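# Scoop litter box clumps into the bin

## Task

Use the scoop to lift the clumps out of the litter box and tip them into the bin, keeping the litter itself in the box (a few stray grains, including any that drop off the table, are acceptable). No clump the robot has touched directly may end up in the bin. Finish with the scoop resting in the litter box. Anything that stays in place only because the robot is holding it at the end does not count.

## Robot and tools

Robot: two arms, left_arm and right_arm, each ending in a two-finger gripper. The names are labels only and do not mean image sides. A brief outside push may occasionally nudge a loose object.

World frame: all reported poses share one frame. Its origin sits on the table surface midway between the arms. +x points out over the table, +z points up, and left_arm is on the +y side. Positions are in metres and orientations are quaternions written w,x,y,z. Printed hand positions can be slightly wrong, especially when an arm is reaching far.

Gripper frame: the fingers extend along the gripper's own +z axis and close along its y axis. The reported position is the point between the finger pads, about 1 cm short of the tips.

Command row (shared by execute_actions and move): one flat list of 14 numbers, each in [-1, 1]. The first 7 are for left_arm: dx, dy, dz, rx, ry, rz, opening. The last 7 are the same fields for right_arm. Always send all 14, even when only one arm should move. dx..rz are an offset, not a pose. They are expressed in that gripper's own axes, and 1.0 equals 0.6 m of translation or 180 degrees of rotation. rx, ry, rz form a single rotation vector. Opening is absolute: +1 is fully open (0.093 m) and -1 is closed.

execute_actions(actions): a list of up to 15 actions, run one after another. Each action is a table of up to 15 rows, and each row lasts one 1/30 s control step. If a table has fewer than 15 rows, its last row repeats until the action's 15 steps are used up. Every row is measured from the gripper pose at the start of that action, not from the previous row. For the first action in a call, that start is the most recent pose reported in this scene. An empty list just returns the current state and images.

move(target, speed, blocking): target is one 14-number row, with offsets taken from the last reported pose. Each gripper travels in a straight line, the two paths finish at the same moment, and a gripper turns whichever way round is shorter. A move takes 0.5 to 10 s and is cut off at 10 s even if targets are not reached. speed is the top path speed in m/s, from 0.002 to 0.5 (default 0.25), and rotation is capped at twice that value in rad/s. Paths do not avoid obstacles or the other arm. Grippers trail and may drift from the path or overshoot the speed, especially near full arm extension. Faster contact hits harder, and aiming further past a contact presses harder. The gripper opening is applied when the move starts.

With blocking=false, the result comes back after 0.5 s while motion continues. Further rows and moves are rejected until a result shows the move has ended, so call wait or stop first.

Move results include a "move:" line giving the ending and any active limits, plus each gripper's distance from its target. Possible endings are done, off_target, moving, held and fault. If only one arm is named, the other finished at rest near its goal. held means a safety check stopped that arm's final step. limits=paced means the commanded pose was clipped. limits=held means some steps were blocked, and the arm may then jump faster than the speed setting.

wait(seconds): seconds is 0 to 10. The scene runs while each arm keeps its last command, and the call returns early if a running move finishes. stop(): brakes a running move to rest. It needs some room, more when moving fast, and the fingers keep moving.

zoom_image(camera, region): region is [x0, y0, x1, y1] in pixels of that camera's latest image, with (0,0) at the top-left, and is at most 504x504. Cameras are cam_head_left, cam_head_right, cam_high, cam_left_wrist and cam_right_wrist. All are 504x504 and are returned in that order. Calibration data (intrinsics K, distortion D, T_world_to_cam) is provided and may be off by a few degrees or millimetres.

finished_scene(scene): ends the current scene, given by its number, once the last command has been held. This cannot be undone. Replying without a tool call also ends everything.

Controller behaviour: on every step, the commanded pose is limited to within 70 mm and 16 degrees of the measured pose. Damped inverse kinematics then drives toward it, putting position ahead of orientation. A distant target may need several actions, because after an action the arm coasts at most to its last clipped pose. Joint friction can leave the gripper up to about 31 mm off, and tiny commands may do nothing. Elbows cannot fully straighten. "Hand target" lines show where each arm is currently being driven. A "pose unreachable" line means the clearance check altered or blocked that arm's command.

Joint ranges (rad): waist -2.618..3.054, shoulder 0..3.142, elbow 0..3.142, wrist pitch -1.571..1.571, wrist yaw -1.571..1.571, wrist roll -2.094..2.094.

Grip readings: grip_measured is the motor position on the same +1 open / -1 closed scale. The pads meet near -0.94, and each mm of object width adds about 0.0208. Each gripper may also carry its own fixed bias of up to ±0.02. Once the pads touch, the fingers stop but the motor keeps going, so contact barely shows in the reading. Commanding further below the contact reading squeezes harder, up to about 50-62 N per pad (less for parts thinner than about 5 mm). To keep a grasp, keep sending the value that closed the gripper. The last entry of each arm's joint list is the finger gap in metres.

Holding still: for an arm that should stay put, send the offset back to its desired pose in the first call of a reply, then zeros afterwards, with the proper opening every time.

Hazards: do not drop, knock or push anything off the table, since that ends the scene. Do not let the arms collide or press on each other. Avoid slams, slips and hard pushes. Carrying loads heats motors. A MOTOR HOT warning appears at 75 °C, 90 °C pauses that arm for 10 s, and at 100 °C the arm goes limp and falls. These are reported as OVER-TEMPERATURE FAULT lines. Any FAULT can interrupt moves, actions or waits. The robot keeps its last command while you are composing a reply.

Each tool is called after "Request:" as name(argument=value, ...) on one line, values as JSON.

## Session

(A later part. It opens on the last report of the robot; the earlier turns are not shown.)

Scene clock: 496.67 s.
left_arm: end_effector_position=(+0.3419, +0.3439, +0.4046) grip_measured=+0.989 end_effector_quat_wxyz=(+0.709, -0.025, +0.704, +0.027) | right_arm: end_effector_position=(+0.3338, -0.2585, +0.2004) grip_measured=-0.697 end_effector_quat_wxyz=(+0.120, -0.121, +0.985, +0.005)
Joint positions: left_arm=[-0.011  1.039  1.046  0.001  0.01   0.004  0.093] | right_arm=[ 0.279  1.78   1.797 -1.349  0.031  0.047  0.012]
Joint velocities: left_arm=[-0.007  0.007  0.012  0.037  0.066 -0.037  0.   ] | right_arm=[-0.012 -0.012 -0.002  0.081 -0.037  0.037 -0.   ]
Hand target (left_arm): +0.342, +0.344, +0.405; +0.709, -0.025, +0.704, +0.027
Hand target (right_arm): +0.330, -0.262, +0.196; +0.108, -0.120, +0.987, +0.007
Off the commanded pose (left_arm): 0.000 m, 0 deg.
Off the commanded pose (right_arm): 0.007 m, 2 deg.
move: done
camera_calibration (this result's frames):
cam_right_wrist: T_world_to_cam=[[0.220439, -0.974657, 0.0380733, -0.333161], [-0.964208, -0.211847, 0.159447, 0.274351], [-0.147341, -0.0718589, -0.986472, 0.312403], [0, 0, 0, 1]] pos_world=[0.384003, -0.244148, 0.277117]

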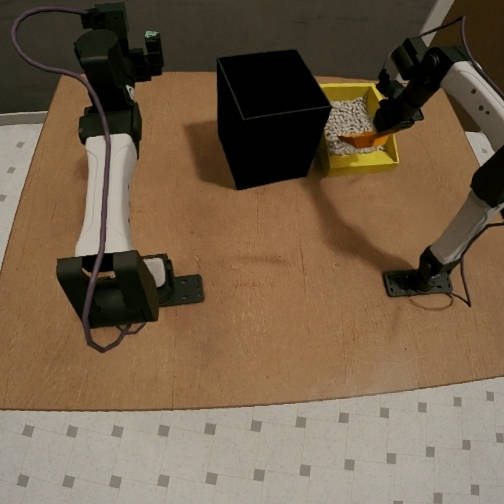

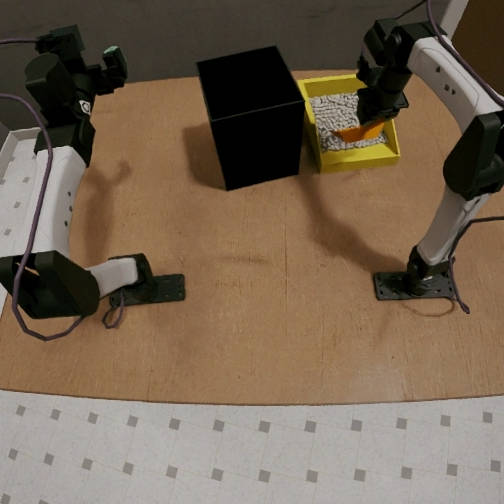

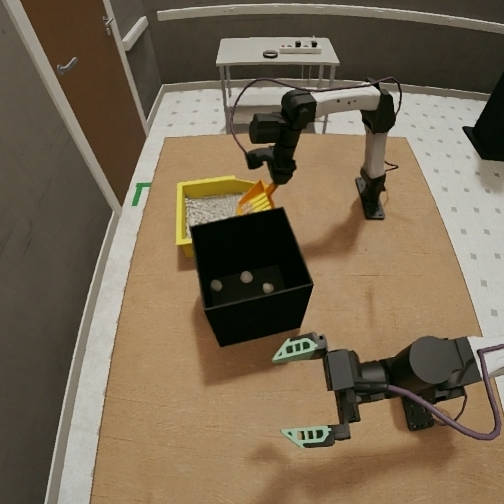

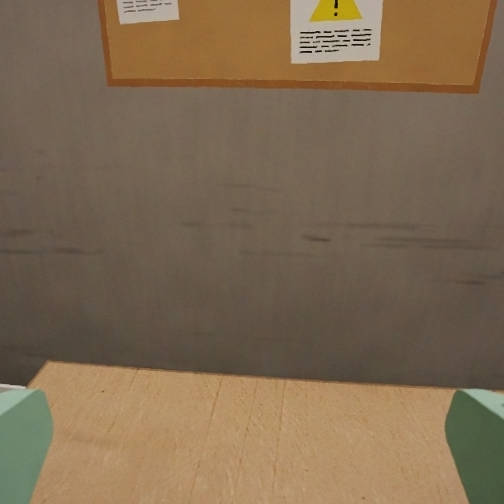

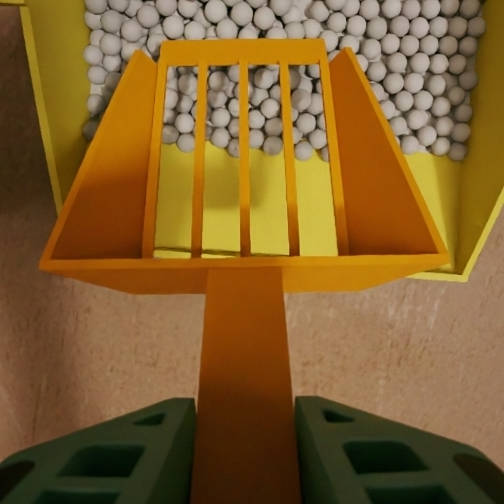

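Request:
move(target=[0,0,0,0,0,0,1, -0.137,0,0.106,0,0.008,0,-0.78], speed=0.06)

Scene clock: 502.87 s.
left_arm: end_effector_position=(+0.3419, +0.3439, +0.4046) grip_measured=+0.989 end_effector_quat_wxyz=(+0.709, -0.025, +0.704, +0.027) | right_arm: end_effector_position=(+0.4260, -0.2309, +0.1735) grip_measured=-0.697 end_effector_quat_wxyz=(+0.134, -0.124, +0.983, +0.008)
Joint positions: left_arm=[-0.011  1.039  1.046  0.001  0.01   0.004  0.093] | right_arm=[ 0.278  2.162  2.222 -1.362  0.028  0.04   0.012]
Joint velocities: left_arm=[-0.022  0.017  0.007 -0.022 -0.037  0.051 -0.   ] | right_arm=[-0.007  0.007  0.002  0.007  0.022  0.037 -0.001]
Hand target (left_arm): +0.342, +0.344, +0.405; +0.709, -0.025, +0.704, +0.027
Hand target (right_arm): +0.425, -0.237, +0.157; +0.108, -0.121, +0.987, +0.004
Off the commanded pose (left_arm): 0.000 m, 0 deg.
Off the commanded pose (right_arm): 0.016 m, 3 deg.
move: off_target (right_arm)
camera_calibration (this result's frames):
cam_right_wrist: T_world_to_cam=[[0.225408, -0.973622, 0.0353816, -0.326988], [-0.966903, -0.219102, 0.130739, 0.377799], [-0.119538, -0.0636802, -0.990785, 0.292195], [0, 0, 0, 1]] pos_world=[0.473929, -0.216979, 0.251679]

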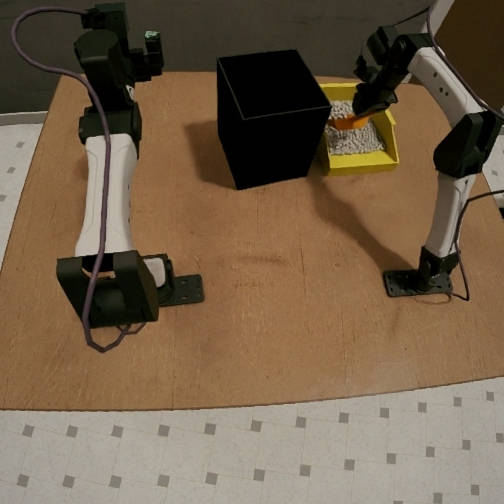

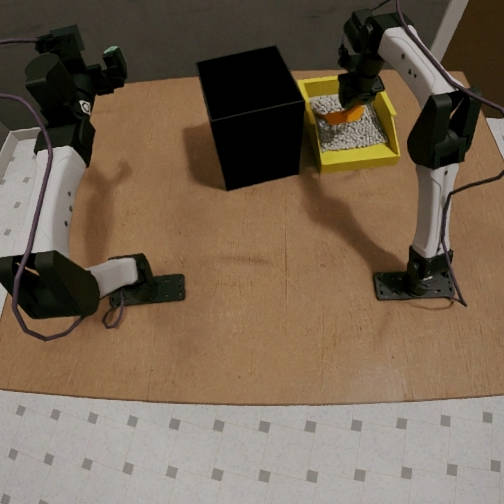

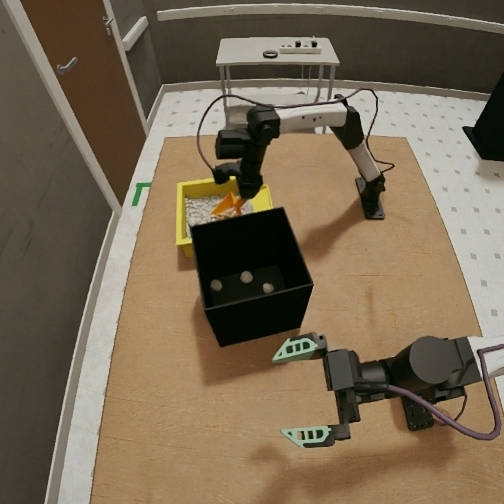

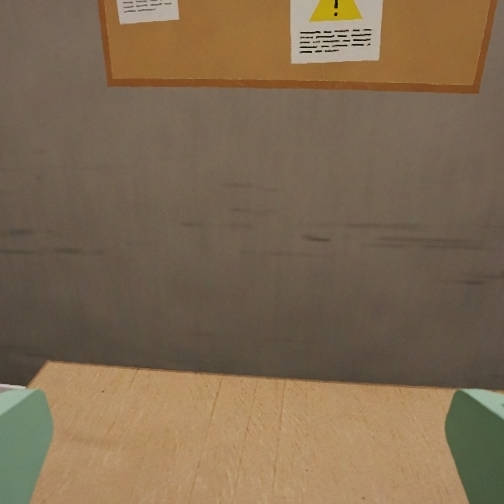

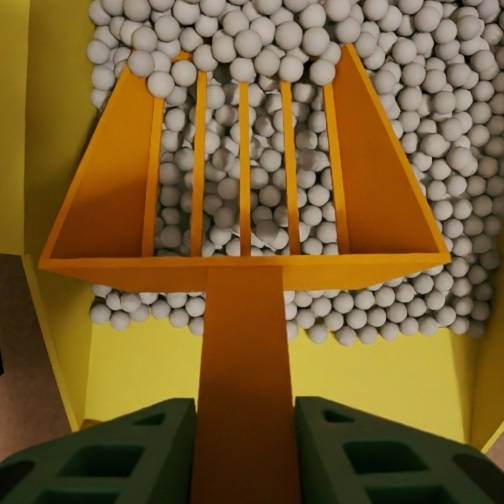

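Request:
move(target=[0,0,0,0,0,0,1, -0.018,-0.014,0.081,0,-0.035,0,-0.78], speed=0.04)

Scene clock: 508.67 s.
left_arm: end_effector_position=(+0.3419, +0.3439, +0.4046) grip_measured=+0.989 end_effector_quat_wxyz=(+0.709, -0.025, +0.704, +0.027) | right_arm: end_effector_position=(+0.4497, -0.2292, +0.1492) grip_measured=-0.697 end_effector_quat_wxyz=(+0.204, -0.124, +0.971, +0.016)
Joint positions: left_arm=[-0.011  1.039  1.046  0.001  0.01   0.004  0.093] | right_arm=[ 0.268  2.078  1.946 -1.028  0.031  0.024  0.012]
Joint velocities: left_arm=[-0.007 -0.007  0.012 -0.022  0.051 -0.022  0.   ] | right_arm=[-0.017 -0.002 -0.007 -0.007 -0.022 -0.022  0.   ]
Hand target (left_arm): +0.342, +0.344, +0.405; +0.709, -0.025, +0.704, +0.027
Hand target (right_arm): +0.449, -0.234, +0.130; +0.188, -0.122, +0.975, +0.015
Off the commanded pose (left_arm): 0.000 m, 0 deg.
Off the commanded pose (right_arm): 0.020 m, 2 deg.
move: off_target (right_arm)
camera_calibration (this result's frames):
cam_right_wrist: T_world_to_cam=[[0.224678, -0.973813, 0.0347461, -0.329445], [-0.974265, -0.225159, -0.0105539, 0.427303], [0.018101, -0.0314807, -0.99934, 0.21781], [0, 0, 0, 1]] pos_world=[0.486383, -0.21775, 0.233623]

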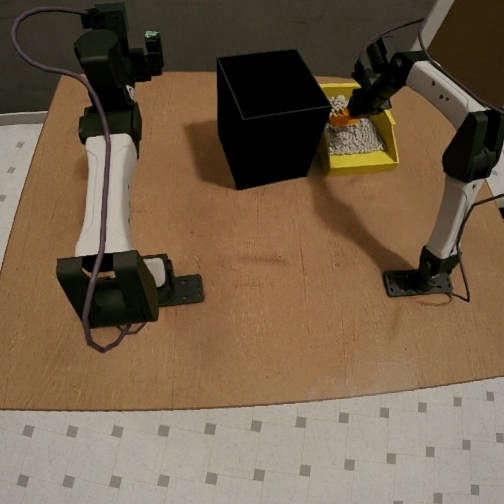

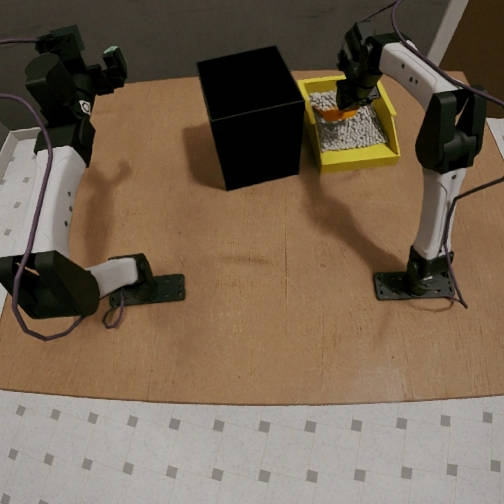

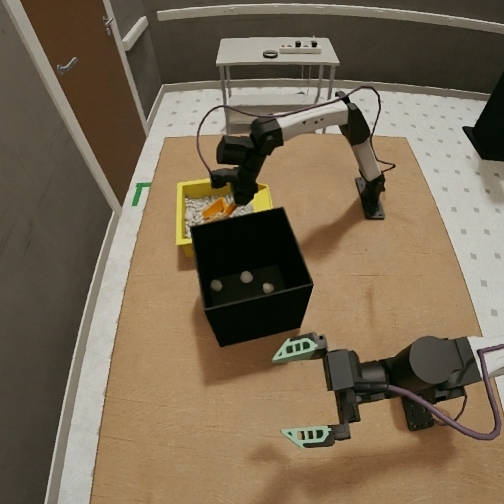

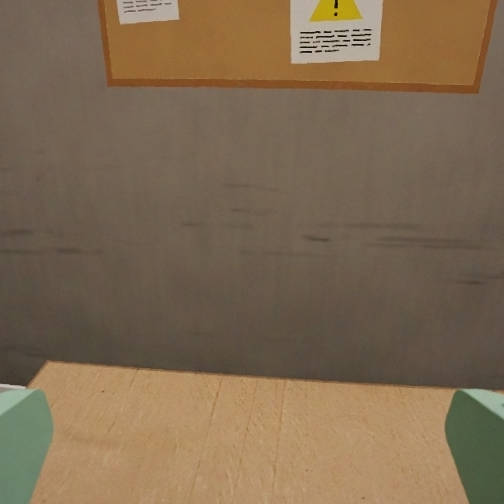

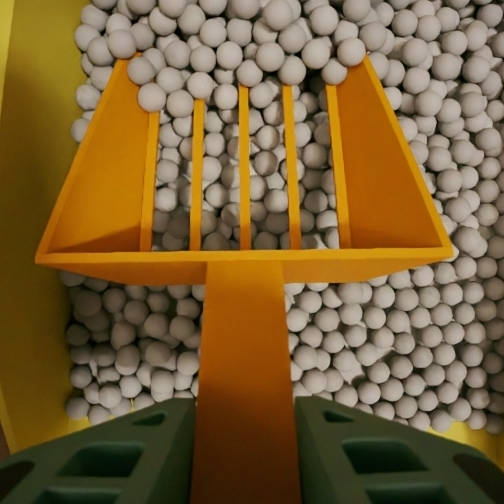

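Request:
zoom_image(camera="cam_head_right", region=[290, 60, 390, 160])

Request:
zoom_image(camera="cam_high", region=[165, 165, 265, 265])

Region (290, 60, 390, 160) of cam_head_right's 504x504 image, scaled by 5.040, with more detail than that image has.

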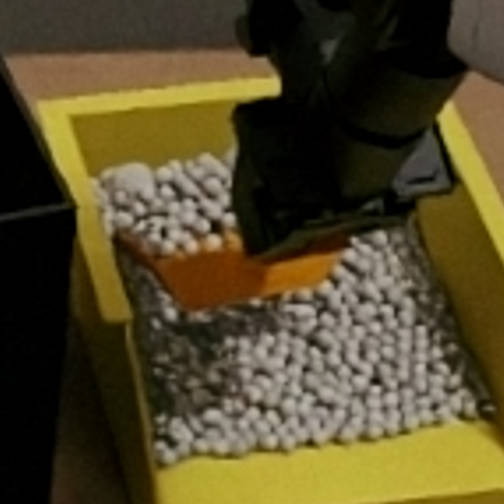

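Region (165, 165, 265, 265) of cam_high's 504x504 image, scaled by 5.040, with more detail than that image has.

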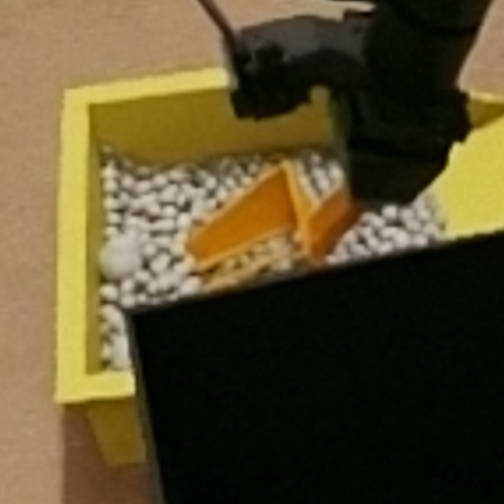

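Request:
move(target=[0,0,0,0,0,0,1, -0.0134,0,0.057,-0.015,-0.022,-0.033,-0.78], speed=0.04)

Request:
zoom_image(camera="cam_head_right", region=[290, 60, 390, 160])

Request:
zoom_image(camera="cam_high", region=[165, 165, 265, 265])

Scene clock: 524.27 s.
left_arm: end_effector_position=(+0.3419, +0.3439, +0.4046) grip_measured=+0.989 end_effector_quat_wxyz=(+0.709, -0.025, +0.704, +0.027) | right_arm: end_effector_position=(+0.4612, -0.2317, +0.1414) grip_measured=-0.697 end_effector_quat_wxyz=(+0.233, -0.164, +0.958, +0.017)
Joint positions: left_arm=[-0.011  1.039  1.046  0.001  0.01   0.004  0.093] | right_arm=[ 0.25   2.059  1.86  -0.9    0.011 -0.075  0.012]
Joint velocities: left_arm=[-0.017 -0.012  0.007  0.007 -0.022 -0.037 -0.   ] | right_arm=[-0.002  0.007  0.007 -0.066 -0.007 -0.022 -0.   ]
Hand target (left_arm): +0.342, +0.344, +0.405; +0.709, -0.025, +0.704, +0.027
Hand target (right_arm): +0.468, -0.225, +0.121; +0.233, -0.177, +0.956, +0.032
Off the commanded pose (left_arm): 0.000 m, 0 deg.
Off the commanded pose (right_arm): 0.023 m, 2 deg.
move: off_target (right_arm)
camera_calibration (this result's frames):
cam_right_wrist: T_world_to_cam=[[0.299664, -0.952275, 0.0580777, -0.36707], [-0.950257, -0.30334, -0.0706815, 0.41711], [0.0849256, -0.0340081, -0.995807, 0.177852], [0, 0, 0, 1]] pos_world=[0.491255, -0.216977, 0.227907]

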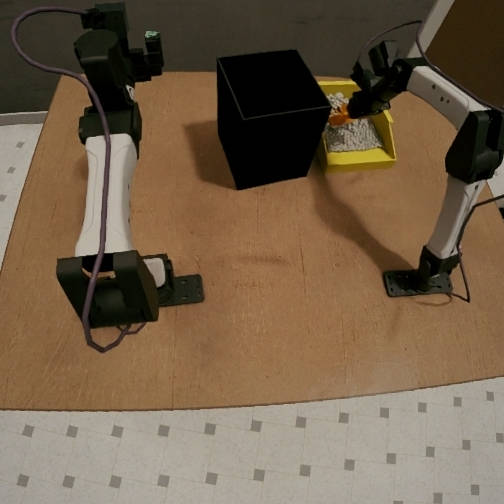

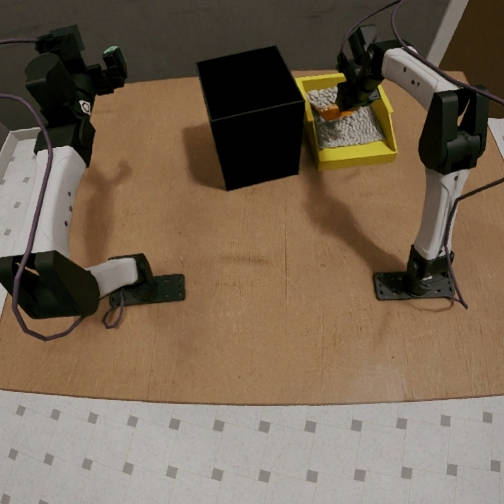

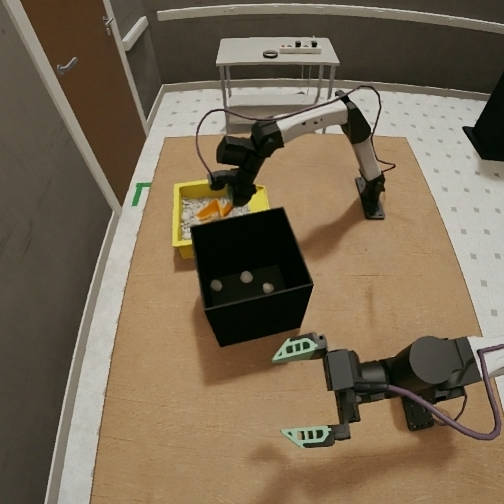

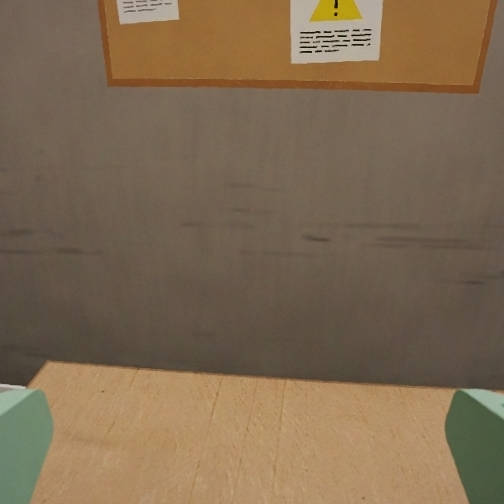

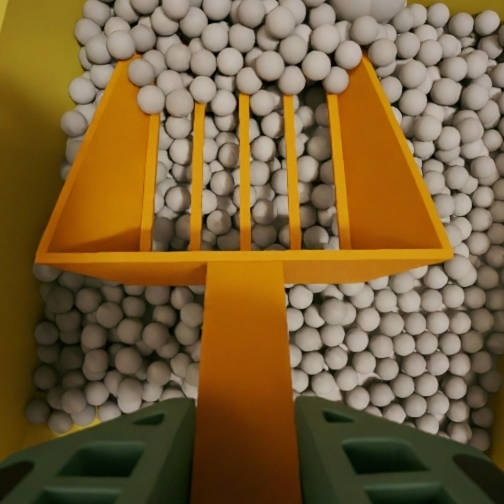

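Region (290, 60, 390, 160) of cam_head_right's 504x504 image, scaled by 5.040, with more detail than that image has.

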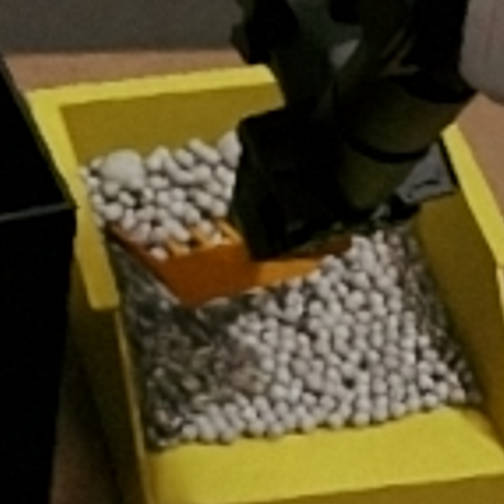

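Region (165, 165, 265, 265) of cam_high's 504x504 image, scaled by 5.040, with more detail than that image has.

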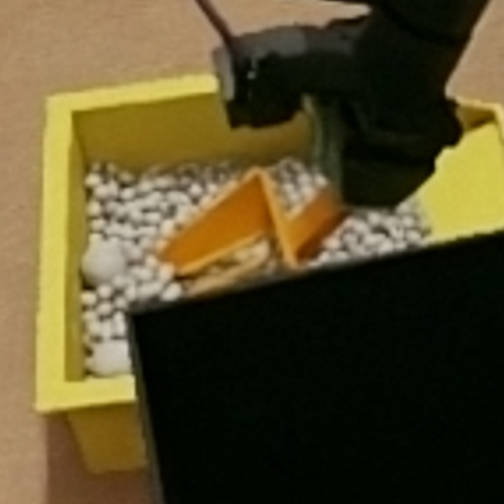

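Request:
move(target=[0,0,0,0,0,0,1, 0.06,-0.01,-0.11,0,-0.02,0,-0.78], speed=0.08)

Request:
zoom_image(camera="cam_head_right", region=[290, 60, 390, 160])

Request:
zoom_image(camera="cam_high", region=[165, 165, 265, 265])

Scene clock: 533.77 s.
left_arm: end_effector_position=(+0.3419, +0.3439, +0.4046) grip_measured=+0.989 end_effector_quat_wxyz=(+0.709, -0.025, +0.704, +0.027) | right_arm: end_effector_position=(+0.4035, -0.2529, +0.1840) grip_measured=-0.697 end_effector_quat_wxyz=(+0.256, -0.164, +0.952, +0.018)
Joint positions: left_arm=[-0.011  1.039  1.046  0.001  0.01   0.004  0.093] | right_arm=[ 0.236  1.775  1.624 -0.901  0.005 -0.091  0.012]
Joint velocities: left_arm=[-0.002 -0.002 -0.012  0.037 -0.037 -0.007 -0.001] | right_arm=[ 0.007 -0.007 -0.012  0.022  0.081  0.022  0.001]
Hand target (left_arm): +0.342, +0.344, +0.405; +0.709, -0.025, +0.704, +0.027
Hand target (right_arm): +0.404, -0.256, +0.185; +0.263, -0.163, +0.951, +0.021
Off the commanded pose (left_arm): 0.000 m, 0 deg.
Off the commanded pose (right_arm): 0.003 m, 1 deg.
move: done
camera_calibration (this result's frames):
cam_right_wrist: T_world_to_cam=[[0.29936, -0.952106, 0.0622632, -0.373017], [-0.945227, -0.30483, -0.116726, 0.365011], [0.130115, -0.0239098, -0.991211, 0.207915], [0, 0, 0, 1]] pos_world=[0.429631, -0.238915, 0.271919]

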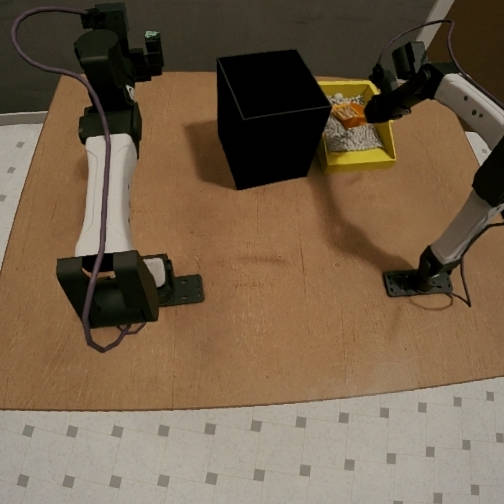

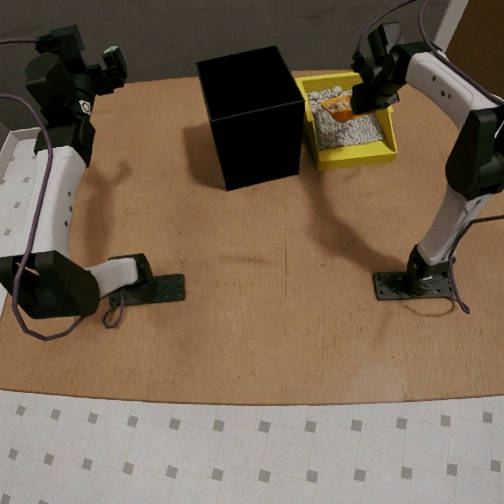

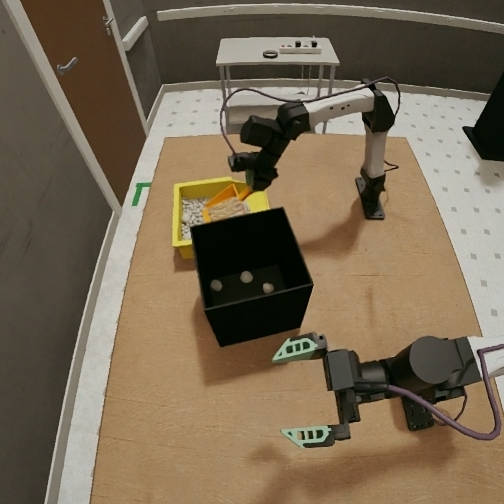

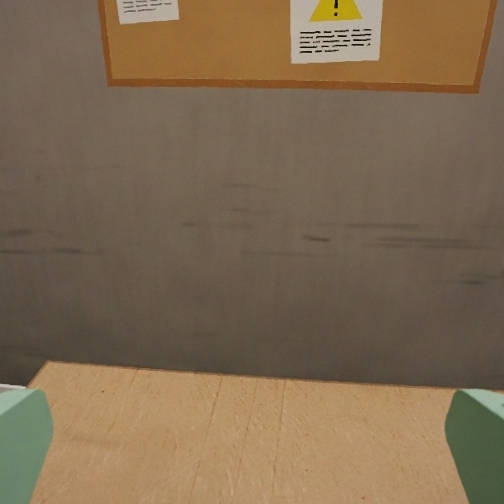

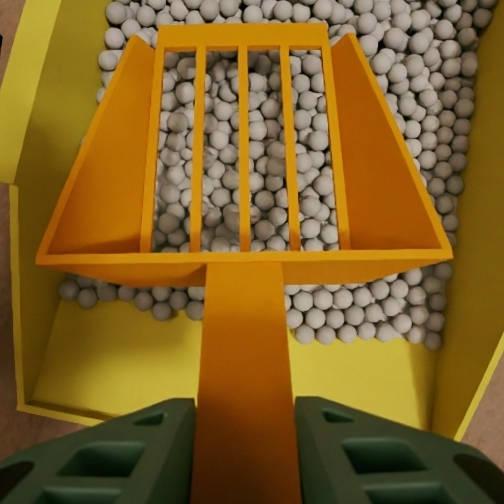

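Region (290, 60, 390, 160) of cam_head_right's 504x504 image, scaled by 5.040, with more detail than that image has.

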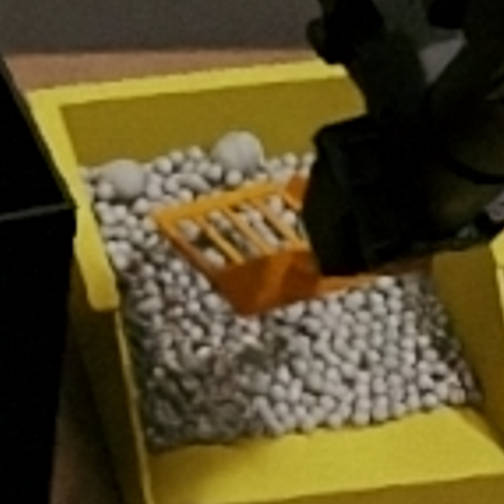

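Region (165, 165, 265, 265) of cam_high's 504x504 image, scaled by 5.040, with more detail than that image has.

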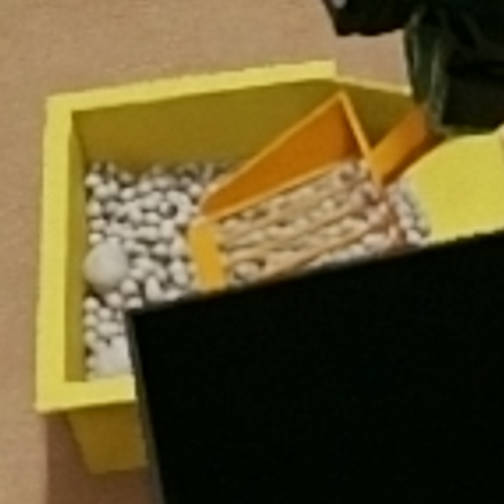

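Request:
move(target=[0,0,0,0,0,0,1, 0.028,-0.05,0.086,0.0126,0.014,0.0551,-0.78], speed=0.08)

Request:
zoom_image(camera="cam_high", region=[165, 165, 265, 265])

Scene clock: 554.10 s.
left_arm: end_effector_position=(+0.3419, +0.3439, +0.4046) grip_measured=+0.989 end_effector_quat_wxyz=(+0.709, -0.025, +0.704, +0.027) | right_arm: end_effector_position=(+0.4221, -0.2722, +0.1467) grip_measured=-0.697 end_effector_quat_wxyz=(+0.245, -0.090, +0.965, +0.024)
Joint positions: left_arm=[-0.011  1.039  1.046  0.001  0.01   0.004  0.093] | right_arm=[ 0.185  1.842  1.57  -0.8    0.005  0.015  0.012]
Joint velocities: left_arm=[-0.002 -0.007 -0.012 -0.066 -0.095 -0.051 -0.002] | right_arm=[-0.002 -0.022  0.007 -0.007 -0.007  0.022  0.001]
Hand target (left_arm): +0.342, +0.344, +0.405; +0.709, -0.025, +0.704, +0.027
Hand target (right_arm): +0.423, -0.280, +0.132; +0.235, -0.077, +0.969, +0.018
Off the commanded pose (left_arm): 0.000 m, 0 deg.
Off the commanded pose (right_arm): 0.017 m, 2 deg.
move: off_target (right_arm)
camera_calibration (this result's frames):
cam_right_wrist: T_world_to_cam=[[0.161404, -0.986826, 0.0110708, -0.338349], [-0.982065, -0.161713, -0.0969442, 0.423865], [0.0974573, 0.00477493, -0.995228, 0.190212], [0, 0, 0, 1]] pos_world=[0.452336, -0.266256, 0.234141]

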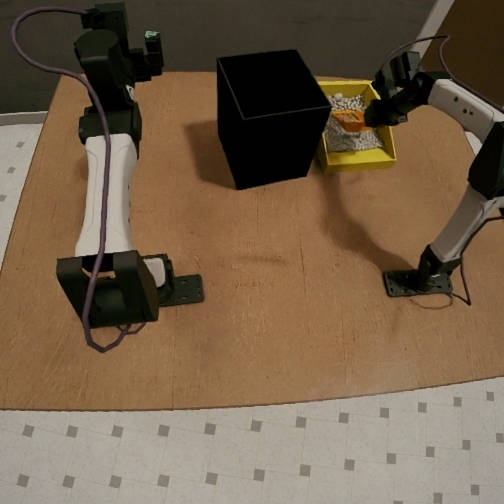

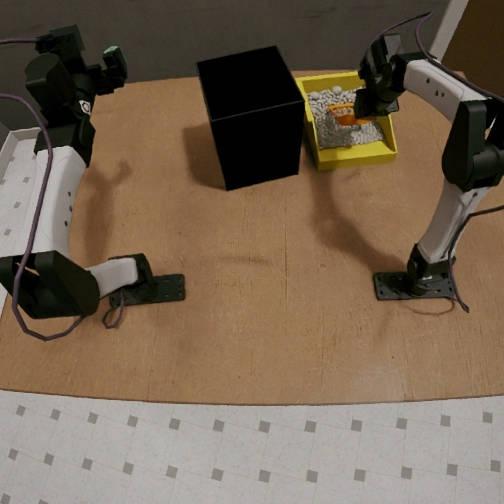

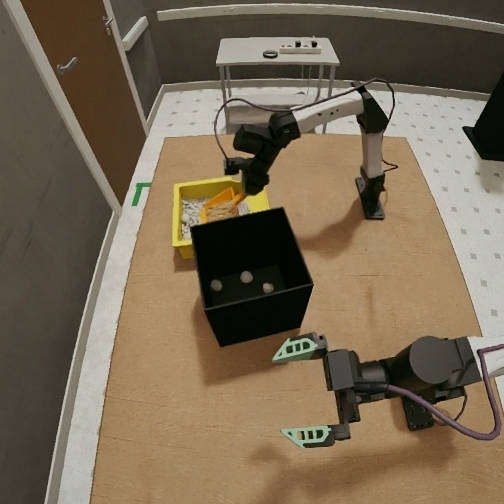

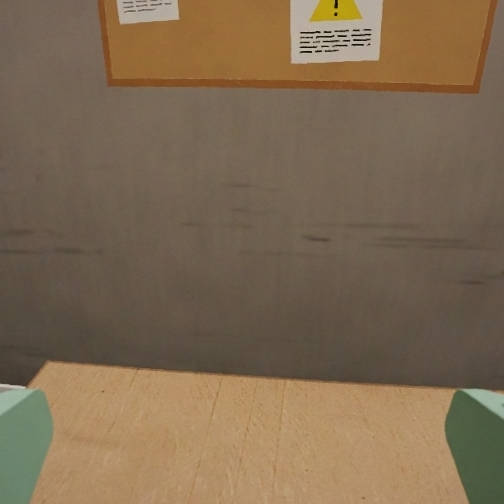

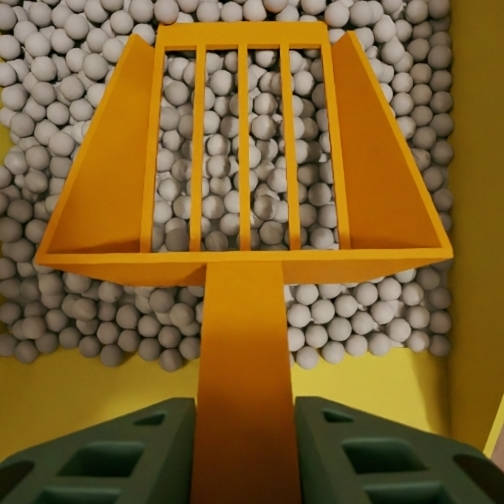

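Region (165, 165, 265, 265) of cam_high's 504x504 image, scaled by 5.040, with more detail than that image has.

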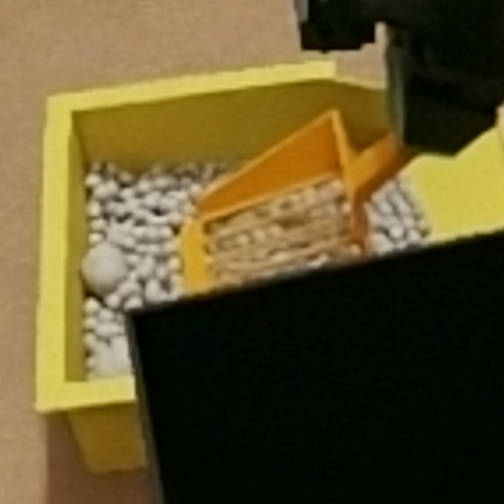

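Request:
execute_actions(actions=[])

Scene clock: 571.90 s.
left_arm: end_effector_position=(+0.3419, +0.3439, +0.4046) grip_measured=+0.989 end_effector_quat_wxyz=(+0.709, -0.025, +0.704, +0.027) | right_arm: end_effector_position=(+0.4221, -0.2722, +0.1467) grip_measured=-0.697 end_effector_quat_wxyz=(+0.245, -0.089, +0.965, +0.024)
Joint positions: left_arm=[-0.011  1.039  1.046  0.001  0.01   0.004  0.093] | right_arm=[ 0.185  1.842  1.57  -0.8    0.005  0.016  0.012]
Joint velocities: left_arm=[-0.002 -0.017  0.012 -0.022 -0.037  0.037  0.001] | right_arm=[-0.002 -0.002 -0.007  0.037 -0.022 -0.007  0.   ]
Hand target (left_arm): +0.342, +0.344, +0.405; +0.709, -0.025, +0.704, +0.027
Hand target (right_arm): +0.423, -0.280, +0.132; +0.235, -0.077, +0.969, +0.018
Off the commanded pose (left_arm): 0.000 m, 0 deg.
Off the commanded pose (right_arm): 0.017 m, 2 deg.
camera_calibration (this result's frames):
cam_right_wrist: T_world_to_cam=[[0.160083, -0.987049, 0.0103423, -0.337745], [-0.982294, -0.160327, -0.0969236, 0.424336], [0.0973265, 0.00535658, -0.995238, 0.190427], [0, 0, 0, 1]] pos_world=[0.452356, -0.266359, 0.234141]

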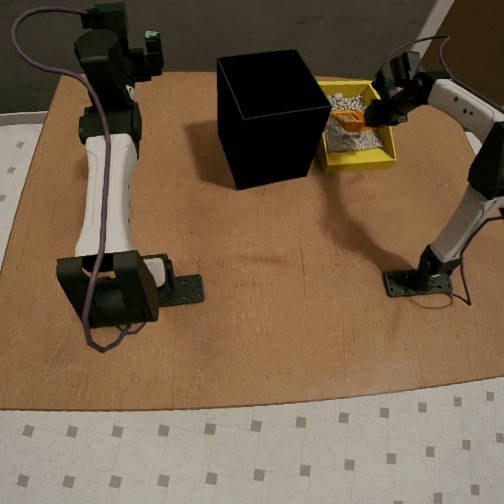

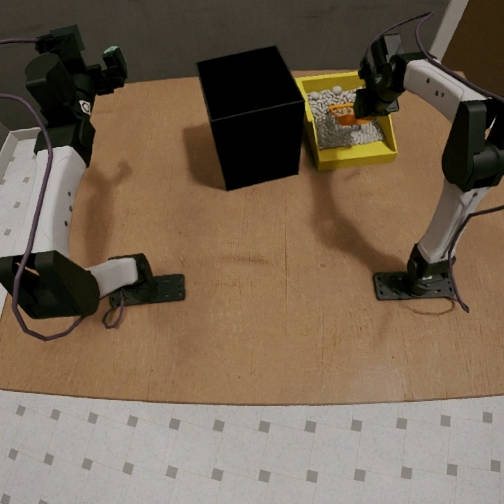

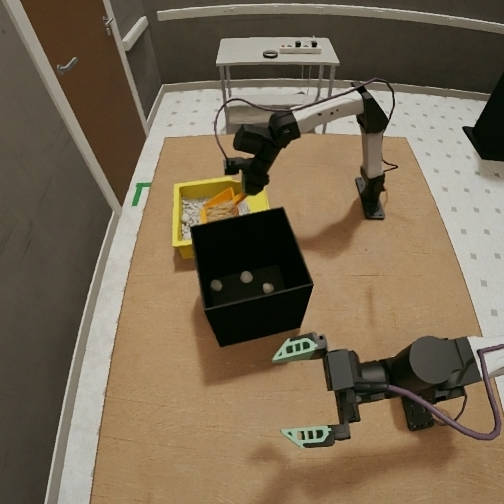

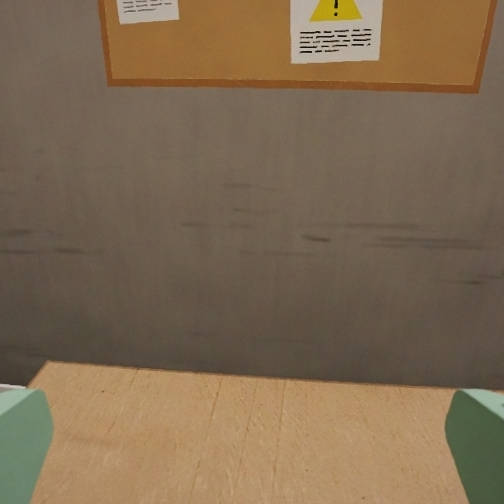

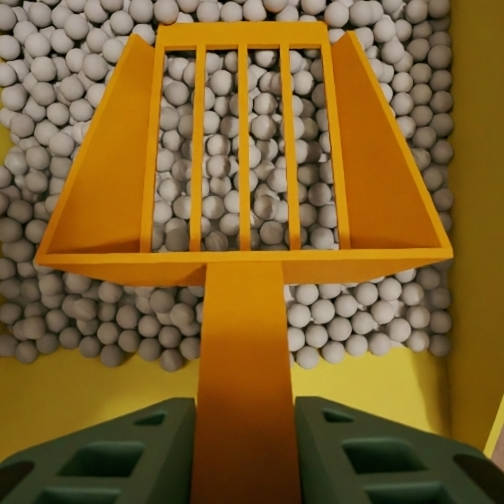

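Request:
move(target=[0,0,0,0,0,0,1,-0.0605,0,0.0633,0,0,0,-0.78], speed=0.05)

Request:
zoom_image(camera="cam_high", region=[165,165,265,265])

Scene clock: 579.37 s.
left_arm: end_effector_position=(+0.3419, +0.3439, +0.4046) grip_measured=+0.989 end_effector_quat_wxyz=(+0.709, -0.025, +0.704, +0.027) | right_arm: end_effector_position=(+0.4709, -0.2628, +0.1414) grip_measured=-0.697 end_effector_quat_wxyz=(+0.261, -0.088, +0.961, +0.025)
Joint positions: left_arm=[-0.011  1.039  1.046  0.001  0.01   0.004  0.093] | right_arm=[ 0.185  2.016  1.77  -0.795  0.008  0.016  0.012]
Joint velocities: left_arm=[-0.007  0.002  0.002 -0.007  0.022 -0.022  0.   ] | right_arm=[ 0.002  0.002 -0.007 -0.022  0.037 -0.051  0.   ]
Hand target (left_arm): +0.342, +0.344, +0.405; +0.709, -0.025, +0.704, +0.027
Hand target (right_arm): +0.471, -0.263, +0.130; +0.245, -0.089, +0.965, +0.024
Off the commanded pose (left_arm): 0.000 m, 0 deg.
Off the commanded pose (right_arm): 0.011 m, 2 deg.
move: off_target (right_arm)
camera_calibration (this result's frames):
cam_right_wrist: T_world_to_cam=[[0.15857, -0.987277, 0.0118507, -0.335757], [-0.978823, -0.158763, -0.129224, 0.47666], [0.129461, 0.00889129, -0.991545, 0.165704], [0, 0, 0, 1]] pos_world=[0.498354, -0.257282, 0.229878]

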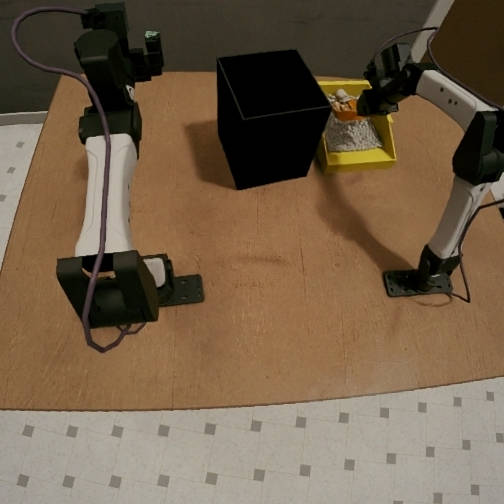

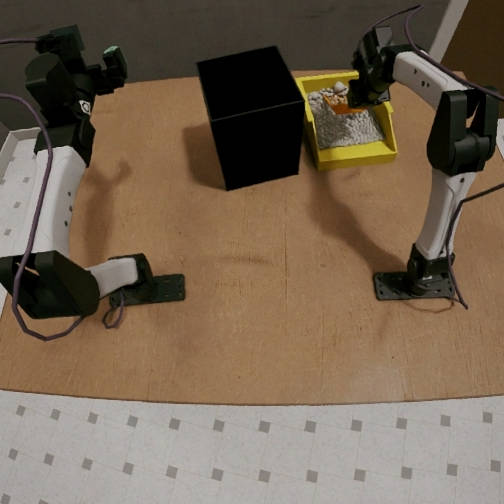

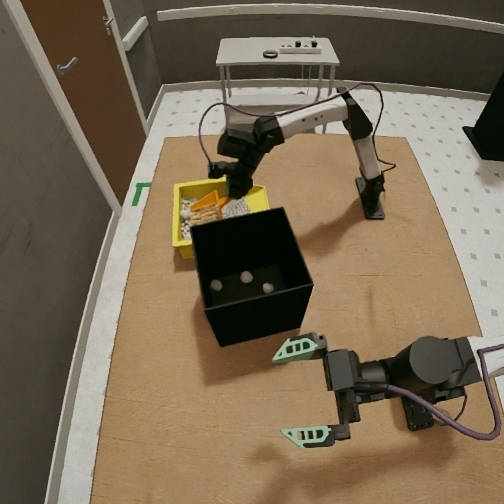

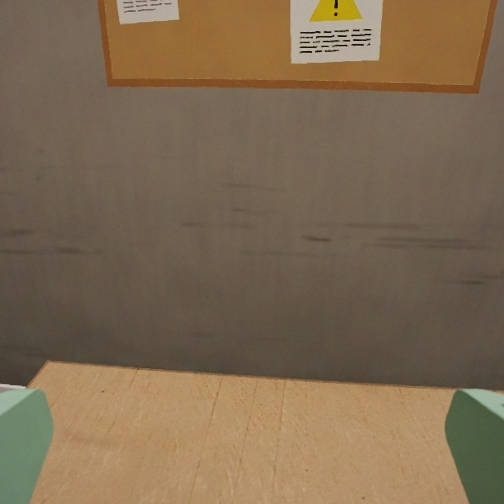

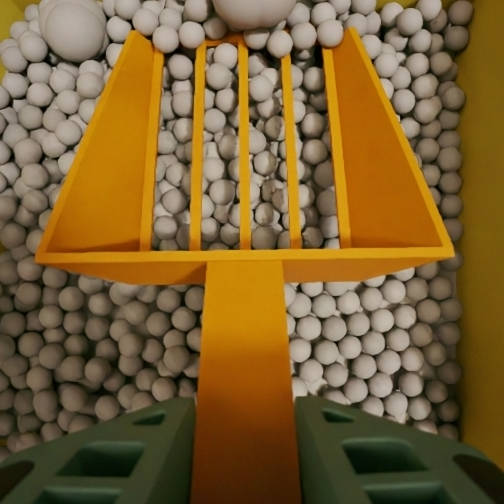

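Region (165, 165, 265, 265) of cam_high's 504x504 image, scaled by 5.040, with more detail than that image has.

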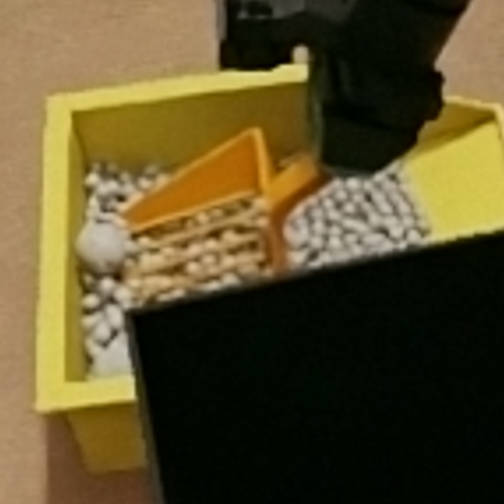

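Request:
move(target=[0,0,0,0,0,0,1,-0.012,0,0.0457,0,-0.025,0,-0.78], speed=0.04)

Request:
zoom_image(camera="cam_high", region=[165,165,265,265])

Scene clock: 585.13 s.
left_arm: end_effector_position=(+0.3419, +0.3439, +0.4046) grip_measured=+0.989 end_effector_quat_wxyz=(+0.709, -0.025, +0.704, +0.027) | right_arm: end_effector_position=(+0.4804, -0.2610, +0.1341) grip_measured=-0.697 end_effector_quat_wxyz=(+0.288, -0.087, +0.953, +0.027)
Joint positions: left_arm=[-0.011  1.039  1.046  0.001  0.01   0.004  0.093] | right_arm=[ 0.185  2.01   1.704 -0.678  0.009  0.016  0.012]
Joint velocities: left_arm=[-0.007 -0.012  0.002 -0.066 -0.007 -0.022 -0.001] | right_arm=[-0.017  0.002 -0.012 -0.022 -0.037  0.007 -0.   ]
Hand target (left_arm): +0.342, +0.344, +0.405; +0.709, -0.025, +0.704, +0.027
Hand target (right_arm): +0.489, -0.259, +0.122; +0.297, -0.087, +0.950, +0.027
Off the commanded pose (left_arm): 0.000 m, 0 deg.
Off the commanded pose (right_arm): 0.016 m, 1 deg.
move: off_target (right_arm)
camera_calibration (this result's frames):
cam_right_wrist: T_world_to_cam=[[0.157352, -0.987488, 0.0104189, -0.334734], [-0.970196, -0.156548, -0.184966, 0.489249], [0.184283, 0.0189965, -0.98269, 0.132334], [0, 0, 0, 1]] pos_world=[0.502952, -0.256469, 0.224026]

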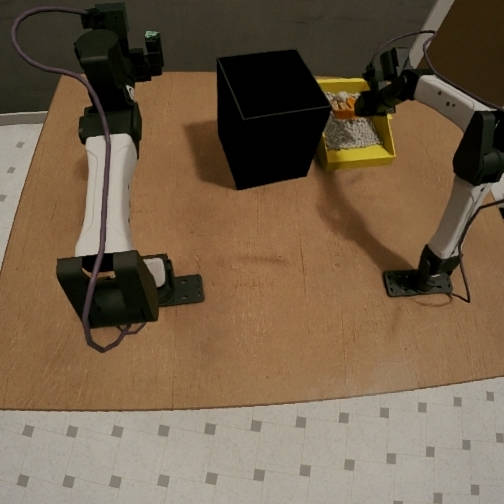

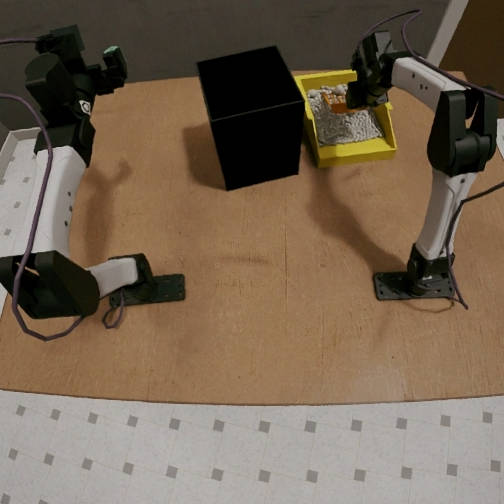

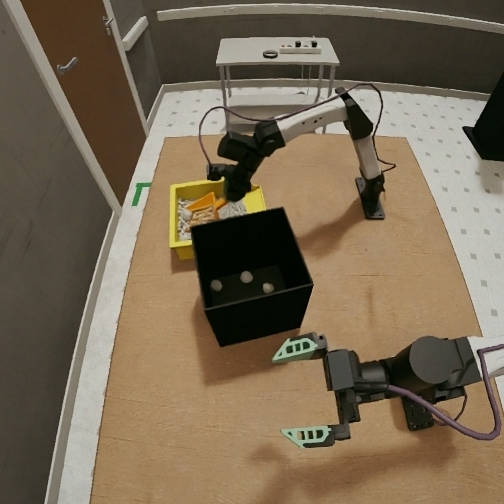

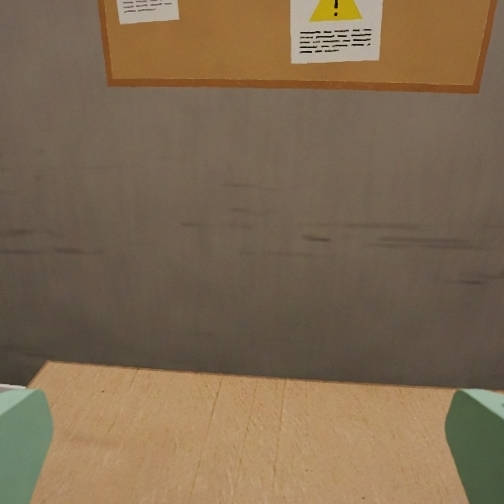

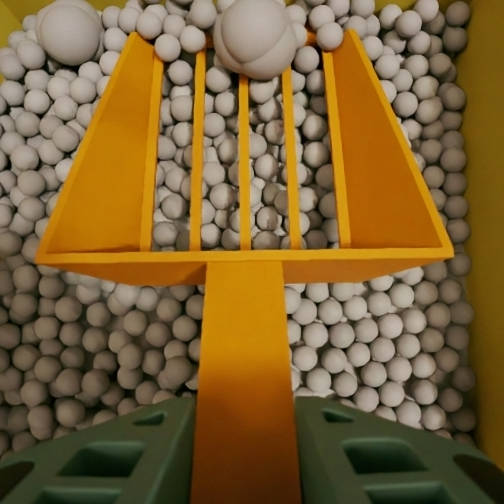

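Region (165, 165, 265, 265) of cam_high's 504x504 image, scaled by 5.040, with more detail than that image has.

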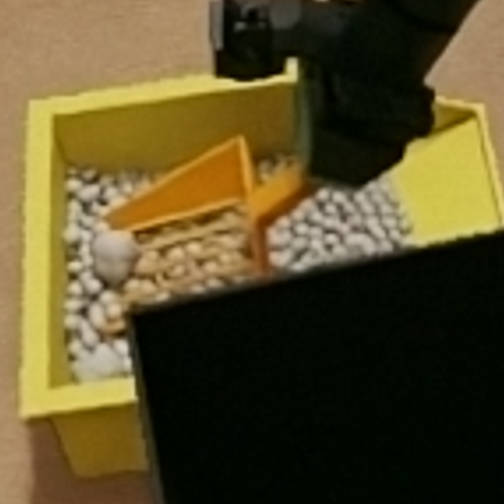

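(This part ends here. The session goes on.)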